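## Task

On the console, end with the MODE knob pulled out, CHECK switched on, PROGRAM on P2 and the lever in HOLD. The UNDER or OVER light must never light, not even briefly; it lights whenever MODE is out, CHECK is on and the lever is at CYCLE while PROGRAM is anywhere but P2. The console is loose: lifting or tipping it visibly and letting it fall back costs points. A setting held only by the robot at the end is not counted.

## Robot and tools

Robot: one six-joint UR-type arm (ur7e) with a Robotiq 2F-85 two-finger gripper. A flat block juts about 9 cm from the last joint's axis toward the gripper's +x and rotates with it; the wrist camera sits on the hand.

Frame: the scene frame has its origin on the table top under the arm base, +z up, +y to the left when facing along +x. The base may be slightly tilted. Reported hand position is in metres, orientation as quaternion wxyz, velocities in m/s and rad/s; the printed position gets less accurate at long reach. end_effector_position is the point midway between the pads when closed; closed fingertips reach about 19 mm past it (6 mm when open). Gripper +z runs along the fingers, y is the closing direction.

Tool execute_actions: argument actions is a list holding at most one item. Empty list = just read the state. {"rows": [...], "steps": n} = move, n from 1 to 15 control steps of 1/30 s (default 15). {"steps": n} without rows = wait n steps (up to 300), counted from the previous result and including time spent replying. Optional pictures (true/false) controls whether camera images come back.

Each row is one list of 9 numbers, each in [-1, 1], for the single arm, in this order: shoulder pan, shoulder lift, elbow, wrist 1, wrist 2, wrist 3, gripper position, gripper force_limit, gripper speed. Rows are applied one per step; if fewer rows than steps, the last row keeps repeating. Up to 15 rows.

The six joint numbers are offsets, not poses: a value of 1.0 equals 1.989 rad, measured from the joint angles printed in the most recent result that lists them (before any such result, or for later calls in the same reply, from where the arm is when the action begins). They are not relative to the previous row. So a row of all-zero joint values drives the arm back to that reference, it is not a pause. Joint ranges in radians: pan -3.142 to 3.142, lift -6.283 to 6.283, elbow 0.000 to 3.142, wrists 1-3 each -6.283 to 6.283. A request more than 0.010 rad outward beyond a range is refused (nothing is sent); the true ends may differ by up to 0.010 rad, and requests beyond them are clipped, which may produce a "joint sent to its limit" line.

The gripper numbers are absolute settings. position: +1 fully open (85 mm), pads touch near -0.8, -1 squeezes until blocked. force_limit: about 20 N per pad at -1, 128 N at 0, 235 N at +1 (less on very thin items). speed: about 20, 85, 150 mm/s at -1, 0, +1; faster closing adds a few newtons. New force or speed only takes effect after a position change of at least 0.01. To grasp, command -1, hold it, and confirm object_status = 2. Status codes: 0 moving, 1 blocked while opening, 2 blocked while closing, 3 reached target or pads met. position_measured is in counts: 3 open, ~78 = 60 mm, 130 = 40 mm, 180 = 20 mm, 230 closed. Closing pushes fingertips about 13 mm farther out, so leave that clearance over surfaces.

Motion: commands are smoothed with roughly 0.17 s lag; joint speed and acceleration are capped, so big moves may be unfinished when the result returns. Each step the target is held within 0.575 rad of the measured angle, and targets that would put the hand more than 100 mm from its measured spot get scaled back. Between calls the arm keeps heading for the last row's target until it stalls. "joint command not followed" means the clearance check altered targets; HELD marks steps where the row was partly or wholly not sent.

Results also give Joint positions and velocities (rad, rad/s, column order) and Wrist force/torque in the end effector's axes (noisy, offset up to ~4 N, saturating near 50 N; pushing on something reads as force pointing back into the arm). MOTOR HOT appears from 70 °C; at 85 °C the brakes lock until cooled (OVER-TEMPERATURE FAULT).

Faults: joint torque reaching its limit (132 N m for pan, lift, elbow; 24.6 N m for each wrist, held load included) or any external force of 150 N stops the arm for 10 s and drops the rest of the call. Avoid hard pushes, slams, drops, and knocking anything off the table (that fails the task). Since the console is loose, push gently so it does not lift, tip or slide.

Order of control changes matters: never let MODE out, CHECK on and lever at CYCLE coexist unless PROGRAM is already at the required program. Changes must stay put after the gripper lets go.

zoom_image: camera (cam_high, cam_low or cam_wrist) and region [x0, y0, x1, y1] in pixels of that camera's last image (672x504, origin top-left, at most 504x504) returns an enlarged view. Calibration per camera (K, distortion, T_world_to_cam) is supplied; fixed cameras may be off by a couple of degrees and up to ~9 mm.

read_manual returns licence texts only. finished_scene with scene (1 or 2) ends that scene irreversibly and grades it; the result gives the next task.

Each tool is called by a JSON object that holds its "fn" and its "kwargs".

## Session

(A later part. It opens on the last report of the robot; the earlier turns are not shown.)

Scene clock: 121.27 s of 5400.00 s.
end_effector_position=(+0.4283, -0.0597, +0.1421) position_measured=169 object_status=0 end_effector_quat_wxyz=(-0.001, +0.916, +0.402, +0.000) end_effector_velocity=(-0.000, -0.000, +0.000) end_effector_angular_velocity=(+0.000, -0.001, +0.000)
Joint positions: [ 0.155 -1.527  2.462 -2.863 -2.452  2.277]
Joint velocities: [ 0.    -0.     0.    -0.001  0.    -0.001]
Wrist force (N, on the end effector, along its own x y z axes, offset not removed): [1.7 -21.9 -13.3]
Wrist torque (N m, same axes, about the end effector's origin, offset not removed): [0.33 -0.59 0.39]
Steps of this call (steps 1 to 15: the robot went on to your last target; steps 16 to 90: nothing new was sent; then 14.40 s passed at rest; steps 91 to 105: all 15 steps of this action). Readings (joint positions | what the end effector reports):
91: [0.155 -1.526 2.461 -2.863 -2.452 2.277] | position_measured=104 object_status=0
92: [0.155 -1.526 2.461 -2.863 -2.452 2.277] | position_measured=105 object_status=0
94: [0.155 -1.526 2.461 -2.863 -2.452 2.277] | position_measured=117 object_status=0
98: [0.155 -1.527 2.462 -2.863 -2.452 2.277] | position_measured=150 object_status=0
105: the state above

{"fn": "execute_actions", "kwargs": {"actions": [{"rows": [[0.0089,-0.0117,0.0003,0.0222,-0.0027,0,-1,-0.7,0.2]], "steps": 15}], "pictures": false}}

{"fn": "execute_actions", "kwargs": {"actions": [{"rows": [[0.0089,-0.0117,0.0003,0.0222,-0.0027,0,-1,-0.7,0.2]], "steps": 15}]}}

Scene clock: 124.37 s of 5400.00 s.
end_effector_position=(+0.4256, -0.0596, +0.1500) position_measured=184 object_status=0 end_effector_quat_wxyz=(-0.001, +0.910, +0.414, +0.000) end_effector_velocity=(-0.002, +0.000, +0.000) end_effector_angular_velocity=(+0.000, +0.004, +0.007)
Joint positions: [ 0.172 -1.55   2.462 -2.82  -2.458  2.277]
Joint velocities: [ 0.001 -0.003  0.002  0.01  -0.     0.001]
Wrist force (N, on the end effector, along its own x y z axes, offset not removed): [3.9 40.2 -34.9]
Wrist torque (N m, same axes, about the end effector's origin, offset not removed): [-0.04 0.23 -0.14]
Steps of this call (steps 1 to 15: the robot went on to your last target; steps 16 to 78: nothing new was sent; steps 79 to 93: all 15 steps of this action). Readings (joint positions | what the end effector reports):
79: [0.155 -1.527 2.462 -2.863 -2.452 2.277] | position_measured=169 object_status=2
80: [0.157 -1.531 2.462 -2.857 -2.453 2.277] | position_measured=169 object_status=2
82: [0.163 -1.539 2.462 -2.842 -2.455 2.277] | position_measured=169 object_status=2
86: [0.169 -1.547 2.462 -2.826 -2.457 2.277] | position_measured=171 object_status=2
93: the state above

Scene clock: 124.87 s of 5400.00 s.
end_effector_position=(+0.4220, -0.0594, +0.1574) position_measured=231 object_status=3 end_effector_quat_wxyz=(-0.001, +0.905, +0.426, +0.000) end_effector_velocity=(-0.000, -0.001, +0.002) end_effector_angular_velocity=(-0.001, -0.002, +0.003)
Joint positions: [ 0.189 -1.572  2.463 -2.777 -2.463  2.277]
Joint velocities: [ 0.003 -0.005  0.     0.006 -0.001 -0.   ]
Wrist force (N, on the end effector, along its own x y z axes, offset not removed): [1.2 3.5 0.8]
Wrist torque (N m, same axes, about the end effector's origin, offset not removed): [0.57 -0.14 0.02]
Steps of this call (steps 1 to 15: all 15 steps of this action). Readings (joint positions | what the end effector reports):
1: [0.173 -1.550 2.462 -2.819 -2.458 2.277] | position_measured=184 object_status=0
2: [0.175 -1.554 2.462 -2.813 -2.459 2.277] | position_measured=185 object_status=0
4: [0.181 -1.562 2.463 -2.798 -2.461 2.277] | position_measured=205 object_status=0
8: [0.187 -1.569 2.463 -2.782 -2.461 2.277] | position_measured=231 object_status=0
15: the state above
camera_calibration (this result's frames):
cam_wrist: T_world_to_cam=[[0.769229, -0.637674, -0.040733, -0.352785], [-0.612415, -0.753944, 0.237729, 0.214146], [-0.182304, -0.157923, -0.970477, 0.368527], [0, 0, 0, 1]] pos_world=[0.469703, -0.00530881, 0.292368]

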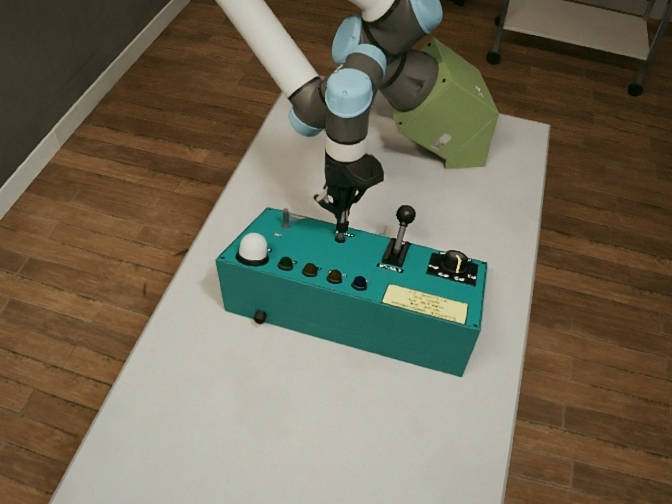

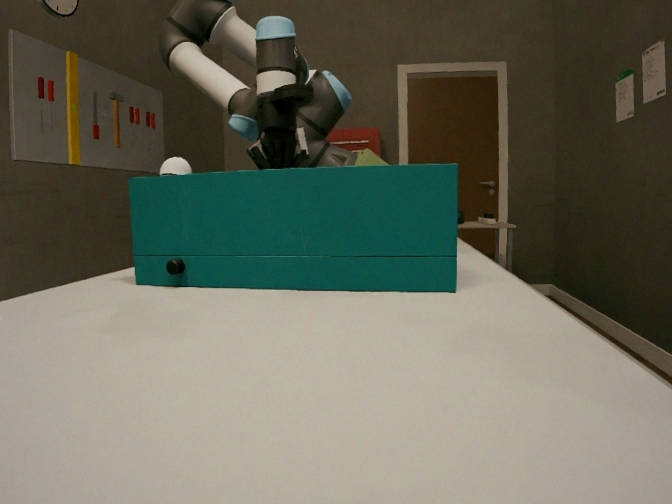

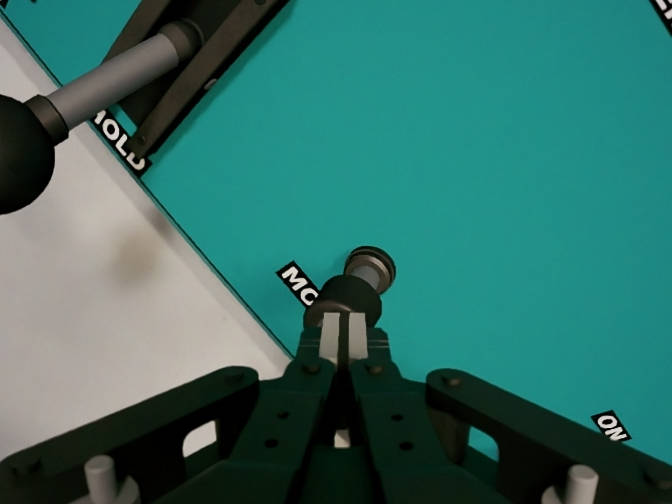

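{"fn": "execute_actions", "kwargs": {"actions": [{"rows": [[0,0,0,0,0,0,0.2,0,1]], "steps": 10}], "pictures": false}}

{"fn": "execute_actions", "kwargs": {"actions": [{"rows": [[-0.0205,0.0269,-0.0007,-0.051,0.0062,0,0.2,0,1]], "steps": 15}]}}

Scene clock: 128.77 s of 5400.00 s.
end_effector_position=(+0.4222, -0.0595, +0.1575) position_measured=135 object_status=0 end_effector_quat_wxyz=(-0.001, +0.905, +0.426, +0.000) end_effector_velocity=(-0.001, +0.000, -0.001) end_effector_angular_velocity=(-0.000, +0.002, +0.001)
Joint positions: [ 0.189 -1.572  2.463 -2.777 -2.463  2.277]
Joint velocities: [-0.001  0.001  0.002 -0.001  0.    -0.   ]
Wrist force (N, on the end effector, along its own x y z axes, offset not removed): [2.2 2.0 2.0]
Wrist torque (N m, same axes, about the end effector's origin, offset not removed): [0.24 -0.26 -0.15]
Steps of this call (steps 1 to 15: the robot went on to your last target; steps 16 to 90: nothing new was sent; then 0.57 s passed at rest; steps 91 to 100: all 10 steps of this action). Readings (joint positions | what the end effector reports):
91: [0.190 -1.573 2.463 -2.776 -2.463 2.277] | position_measured=231 object_status=0
92: [0.190 -1.573 2.463 -2.776 -2.463 2.277] | position_measured=229 object_status=0
94: [0.190 -1.573 2.463 -2.776 -2.463 2.277] | position_measured=211 object_status=0
98: [0.189 -1.573 2.463 -2.777 -2.463 2.277] | position_measured=161 object_status=0
100: the state above

Scene clock: 129.27 s of 5400.00 s.
end_effector_position=(+0.4293, -0.0599, +0.1399) position_measured=104 object_status=3 end_effector_quat_wxyz=(-0.000, +0.917, +0.398, +0.000) end_effector_velocity=(+0.002, -0.001, -0.003) end_effector_angular_velocity=(-0.001, -0.002, -0.014)
Joint positions: [ 0.149 -1.52   2.462 -2.876 -2.451  2.277]
Joint velocities: [-0.007  0.009 -0.001 -0.02   0.002  0.   ]
Wrist force (N, on the end effector, along its own x y z axes, offset not removed): [0.1 -0.6 2.2]
Wrist torque (N m, same axes, about the end effector's origin, offset not removed): [-0.03 0.24 0.10]
Steps of this call (steps 1 to 15: all 15 steps of this action). Readings (joint positions | what the end effector reports):
1: [0.189 -1.572 2.463 -2.778 -2.463 2.277] | position_measured=122 object_status=0
2: [0.183 -1.565 2.463 -2.786 -2.461 2.277] | position_measured=113 object_status=0
4: [0.169 -1.546 2.463 -2.822 -2.456 2.277] | position_measured=106 object_status=0
8: [0.155 -1.527 2.462 -2.861 -2.452 2.277] | position_measured=104 object_status=0
15: the state above
camera_calibration (this result's frames):
cam_wrist: T_world_to_cam=[[0.728898, -0.683522, -0.0387874, -0.345114], [-0.657657, -0.714809, 0.237772, 0.244125], [-0.190248, -0.147803, -0.970546, 0.356797], [0, 0, 0, 1]] pos_world=[0.479984, -0.00865522, 0.274855]

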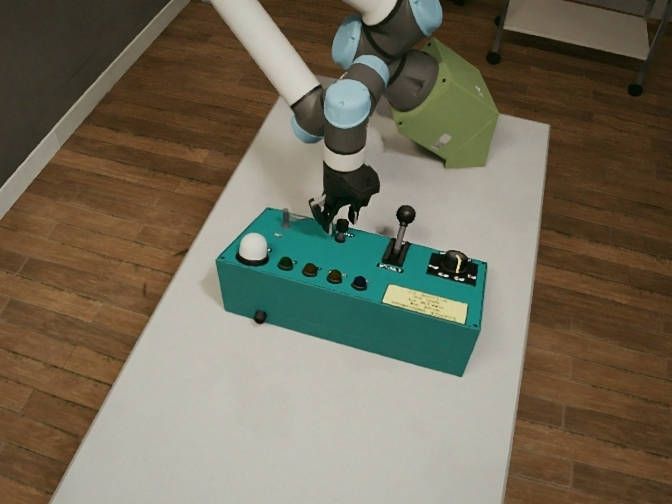

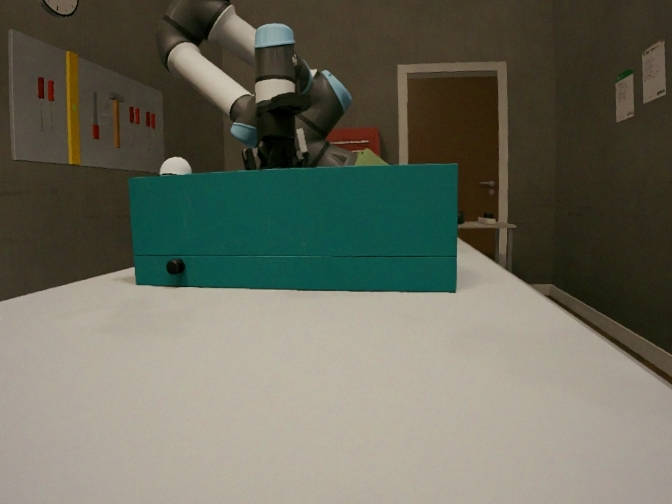

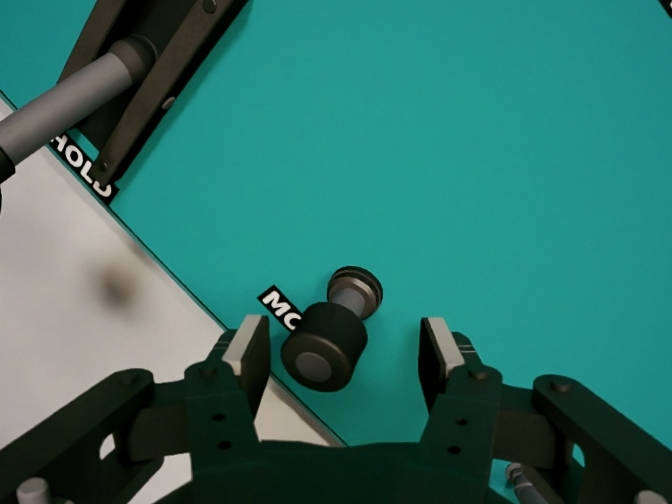

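{"fn": "execute_actions", "kwargs": {"actions": [{"rows": [[0,0,0,0,0,0,-1,0.3,0.2]], "steps": 15}], "pictures": false}}

{"fn": "execute_actions", "kwargs": {"actions": [{"rows": [[0.0089,-0.0117,0.0003,0.0222,-0.0027,0,-1,0.3,0.2]], "steps": 15}], "pictures": false}}

{"fn": "execute_actions", "kwargs": {"actions": [{"rows": [[0.0089,-0.0117,0.0003,0.0222,-0.0027,0,-1,0.3,0.2]], "steps": 15}]}}

Scene clock: 133.47 s of 5400.00 s.
end_effector_position=(+0.4293, -0.0599, +0.1400) position_measured=173 object_status=0 end_effector_quat_wxyz=(-0.000, +0.917, +0.398, +0.001) end_effector_velocity=(-0.000, -0.000, -0.000) end_effector_angular_velocity=(-0.000, +0.000, -0.001)
Joint positions: [ 0.15  -1.52   2.462 -2.876 -2.451  2.277]
Joint velocities: [-0.    -0.     0.    -0.    -0.     0.001]
Wrist force (N, on the end effector, along its own x y z axes, offset not removed): [-4.5 -18.5 -37.1]
Wrist torque (N m, same axes, about the end effector's origin, offset not removed): [0.04 -0.25 0.43]
Steps of this call (steps 1 to 15: the robot went on to your last target; steps 16 to 90: nothing new was sent; then 0.70 s passed at rest; steps 91 to 105: all 15 steps of this action). Readings (joint positions | what the end effector reports):
91: [0.149 -1.519 2.462 -2.878 -2.451 2.277] | position_measured=104 object_status=0
92: [0.149 -1.519 2.462 -2.878 -2.451 2.277] | position_measured=105 object_status=0
94: [0.149 -1.519 2.462 -2.877 -2.451 2.277] | position_measured=117 object_status=0
98: [0.149 -1.520 2.462 -2.876 -2.450 2.277] | position_measured=149 object_status=0
105: the state above

Scene clock: 133.97 s of 5400.00 s.
end_effector_position=(+0.4264, -0.0596, +0.1477) position_measured=174 object_status=2 end_effector_quat_wxyz=(-0.001, +0.912, +0.410, +0.000) end_effector_velocity=(-0.000, +0.000, +0.002) end_effector_angular_velocity=(+0.001, -0.000, +0.004)
Joint positions: [ 0.167 -1.543  2.462 -2.833 -2.456  2.277]
Joint velocities: [ 0.004 -0.004 -0.     0.008 -0.001  0.001]
Wrist force (N, on the end effector, along its own x y z axes, offset not removed): [-3.7 0.3 9.3]
Wrist torque (N m, same axes, about the end effector's origin, offset not removed): [-1.07 -0.15 1.25]
Steps of this call (steps 1 to 15: all 15 steps of this action). Readings (joint positions | what the end effector reports):
1: [0.150 -1.521 2.462 -2.875 -2.451 2.277] | position_measured=173 object_status=0
2: [0.153 -1.524 2.462 -2.869 -2.452 2.277] | position_measured=173 object_status=0
4: [0.159 -1.532 2.462 -2.854 -2.454 2.277] | position_measured=174 object_status=0
8: [0.164 -1.540 2.462 -2.839 -2.456 2.277] | position_measured=174 object_status=2
15: the state above

Scene clock: 134.47 s of 5400.00 s.
end_effector_position=(+0.4232, -0.0595, +0.1553) position_measured=174 object_status=2 end_effector_quat_wxyz=(-0.001, +0.906, +0.422, +0.000) end_effector_velocity=(-0.000, -0.000, +0.001) end_effector_angular_velocity=(-0.000, -0.000, +0.004)
Joint positions: [ 0.184 -1.566  2.463 -2.79  -2.461  2.277]
Joint velocities: [ 0.003 -0.005 -0.     0.008 -0.001 -0.   ]
Wrist force (N, on the end effector, along its own x y z axes, offset not removed): [6.8 5.7 16.0]
Wrist torque (N m, same axes, about the end effector's origin, offset not removed): [-1.24 -0.16 1.06]
Steps of this call (steps 1 to 15: all 15 steps of this action). Readings (joint positions | what the end effector reports):
1: [0.167 -1.544 2.462 -2.832 -2.456 2.277] | position_measured=174 object_status=2
2: [0.170 -1.547 2.462 -2.825 -2.457 2.277] | position_measured=174 object_status=2
4: [0.176 -1.555 2.463 -2.810 -2.459 2.277] | position_measured=174 object_status=2
8: [0.182 -1.563 2.463 -2.796 -2.461 2.277] | position_measured=174 object_status=2
15: the state above
camera_calibration (this result's frames):
cam_wrist: T_world_to_cam=[[0.763993, -0.643966, -0.0402809, -0.352095], [-0.618688, -0.748863, 0.23755, 0.218286], [-0.183139, -0.156565, -0.97054, 0.367103], [0, 0, 0, 1]] pos_world=[0.471281, -0.00579529, 0.290252]

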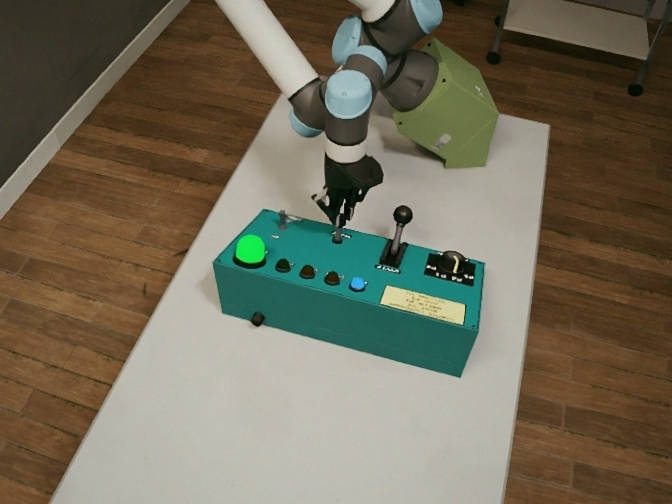

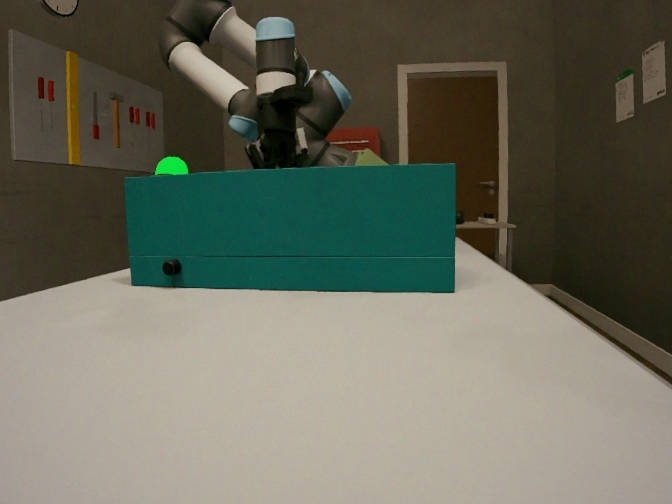

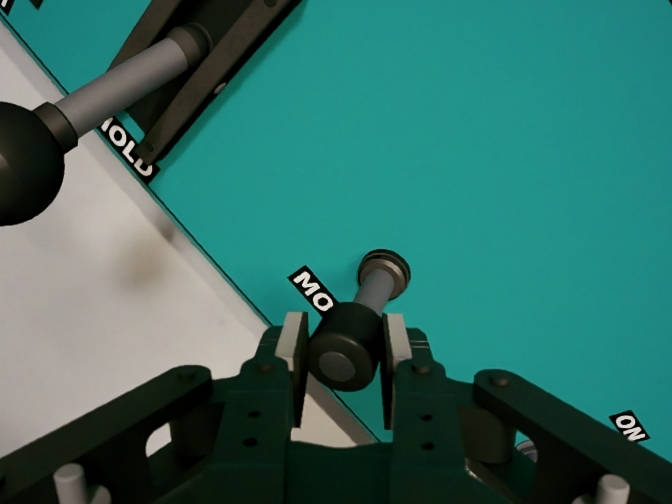

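Blue lit and the big green lamp is on (suggesting CHECK is already on). Release and lift.

{"fn": "execute_actions", "kwargs": {"actions": [{"rows": [[0,0,0,0,0,0,0.3,0,1]], "steps": 10}], "pictures": false}}

{"fn": "execute_actions", "kwargs": {"actions": [{"rows": [[0.0356,-0.0468,0.0012,0.0888,-0.0108,0,0.3,0,1]], "steps": 15}]}}

Scene clock: 137.83 s of 5400.00 s.
end_effector_position=(+0.4231, -0.0594, +0.1554) position_measured=95 object_status=0 end_effector_quat_wxyz=(-0.001, +0.906, +0.422, +0.000) end_effector_velocity=(-0.000, -0.000, -0.001) end_effector_angular_velocity=(+0.000, +0.001, -0.000)
Joint positions: [ 0.184 -1.566  2.463 -2.79  -2.461  2.277]
Joint velocities: [-0.002  0.001  0.    -0.001  0.001 -0.001]
Wrist force (N, on the end effector, along its own x y z axes, offset not removed): [1.2 -0.3 -0.2]
Wrist torque (N m, same axes, about the end effector's origin, offset not removed): [-0.01 -0.06 -0.01]
Steps of this call (steps 1 to 15: the robot went on to your last target; steps 16 to 90: nothing new was sent; then 0.03 s passed at rest; steps 91 to 100: all 10 steps of this action). Readings (joint positions | what the end effector reports):
91: [0.185 -1.566 2.463 -2.789 -2.462 2.277] | position_measured=174 object_status=0
92: [0.185 -1.566 2.463 -2.789 -2.462 2.277] | position_measured=173 object_status=0
94: [0.185 -1.566 2.463 -2.789 -2.461 2.277] | position_measured=154 object_status=0
98: [0.184 -1.566 2.463 -2.789 -2.461 2.277] | position_measured=106 object_status=0
100: the state above

Scene clock: 138.33 s of 5400.00 s.
end_effector_position=(+0.4084, -0.0607, +0.1849) position_measured=91 object_status=3 end_effector_quat_wxyz=(-0.000, +0.883, +0.470, +0.000) end_effector_velocity=(-0.004, -0.000, +0.005) end_effector_angular_velocity=(-0.001, +0.003, +0.025)
Joint positions: [ 0.254 -1.657  2.465 -2.618 -2.482  2.277]
Joint velocities: [ 0.013 -0.019  0.001  0.04  -0.004 -0.   ]
Wrist force (N, on the end effector, along its own x y z axes, offset not removed): [-1.0 1.6 1.3]
Wrist torque (N m, same axes, about the end effector's origin, offset not removed): [0.14 0.32 0.15]
Steps of this call (steps 1 to 15: all 15 steps of this action). Readings (joint positions | what the end effector reports):
1: [0.185 -1.566 2.463 -2.789 -2.462 2.277] | position_measured=93 object_status=0
2: [0.193 -1.575 2.463 -2.780 -2.465 2.277] | position_measured=92 object_status=0
4: [0.218 -1.608 2.464 -2.725 -2.472 2.277] | position_measured=91 object_status=0
8: [0.243 -1.643 2.465 -2.648 -2.480 2.277] | position_measured=91 object_status=0
15: the state above
camera_calibration (this result's frames):
cam_wrist: T_world_to_cam=[[0.828406, -0.558796, -0.0385913, -0.361761], [-0.535421, -0.810221, 0.238465, 0.163322], [-0.164521, -0.176884, -0.970384, 0.384064], [0, 0, 0, 1]] pos_world=[0.450317, -0.00188922, 0.319782]

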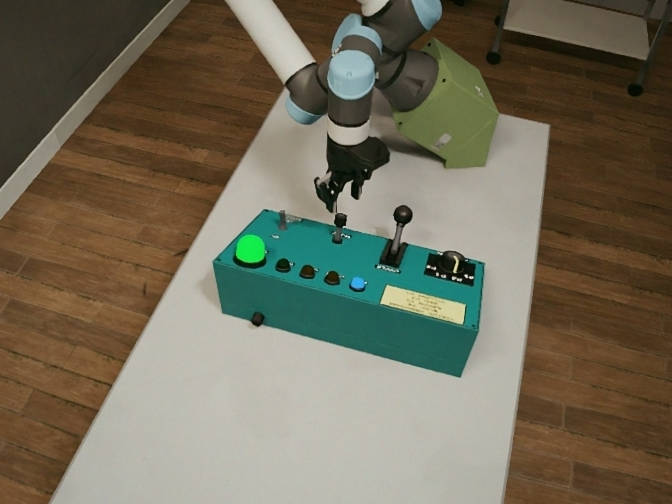

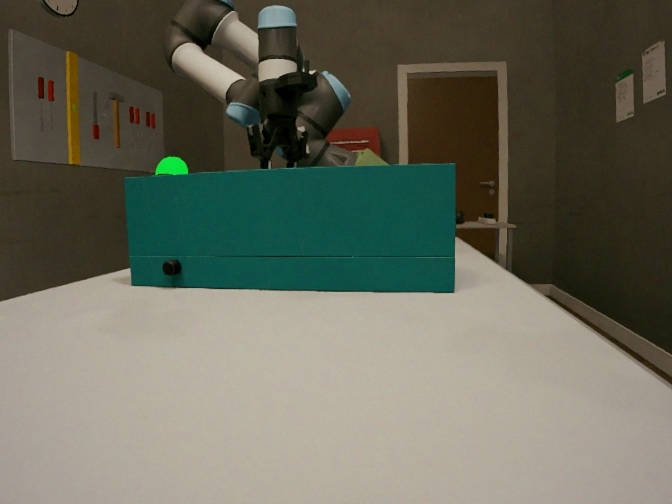

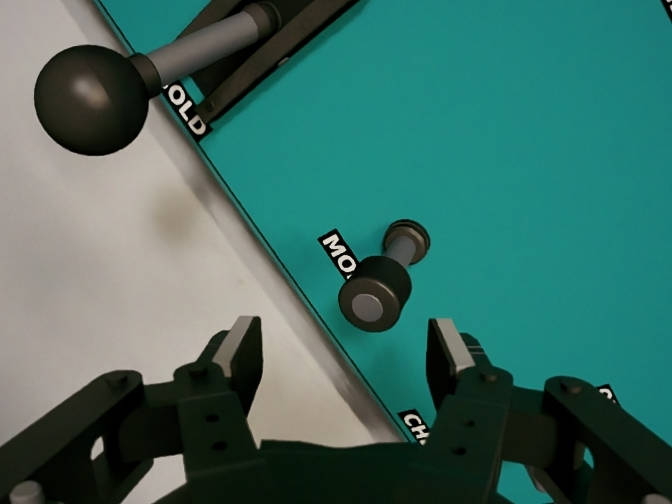

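{"fn": "zoom_image", "kwargs": {"camera": "cam_high", "region": [200, 190, 500, 340]}}

Region (200, 190, 500, 340) of cam_high's 672x504 image, scaled by 1.680, with more detail than that image has.

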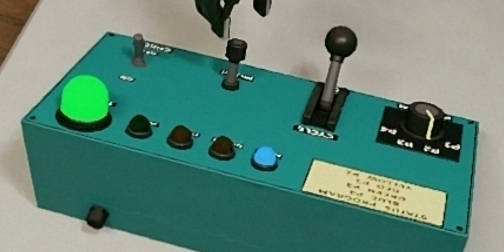

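{"fn": "finished_scene", "kwargs": {"scene": 2}}

The scene is finished: the task was done.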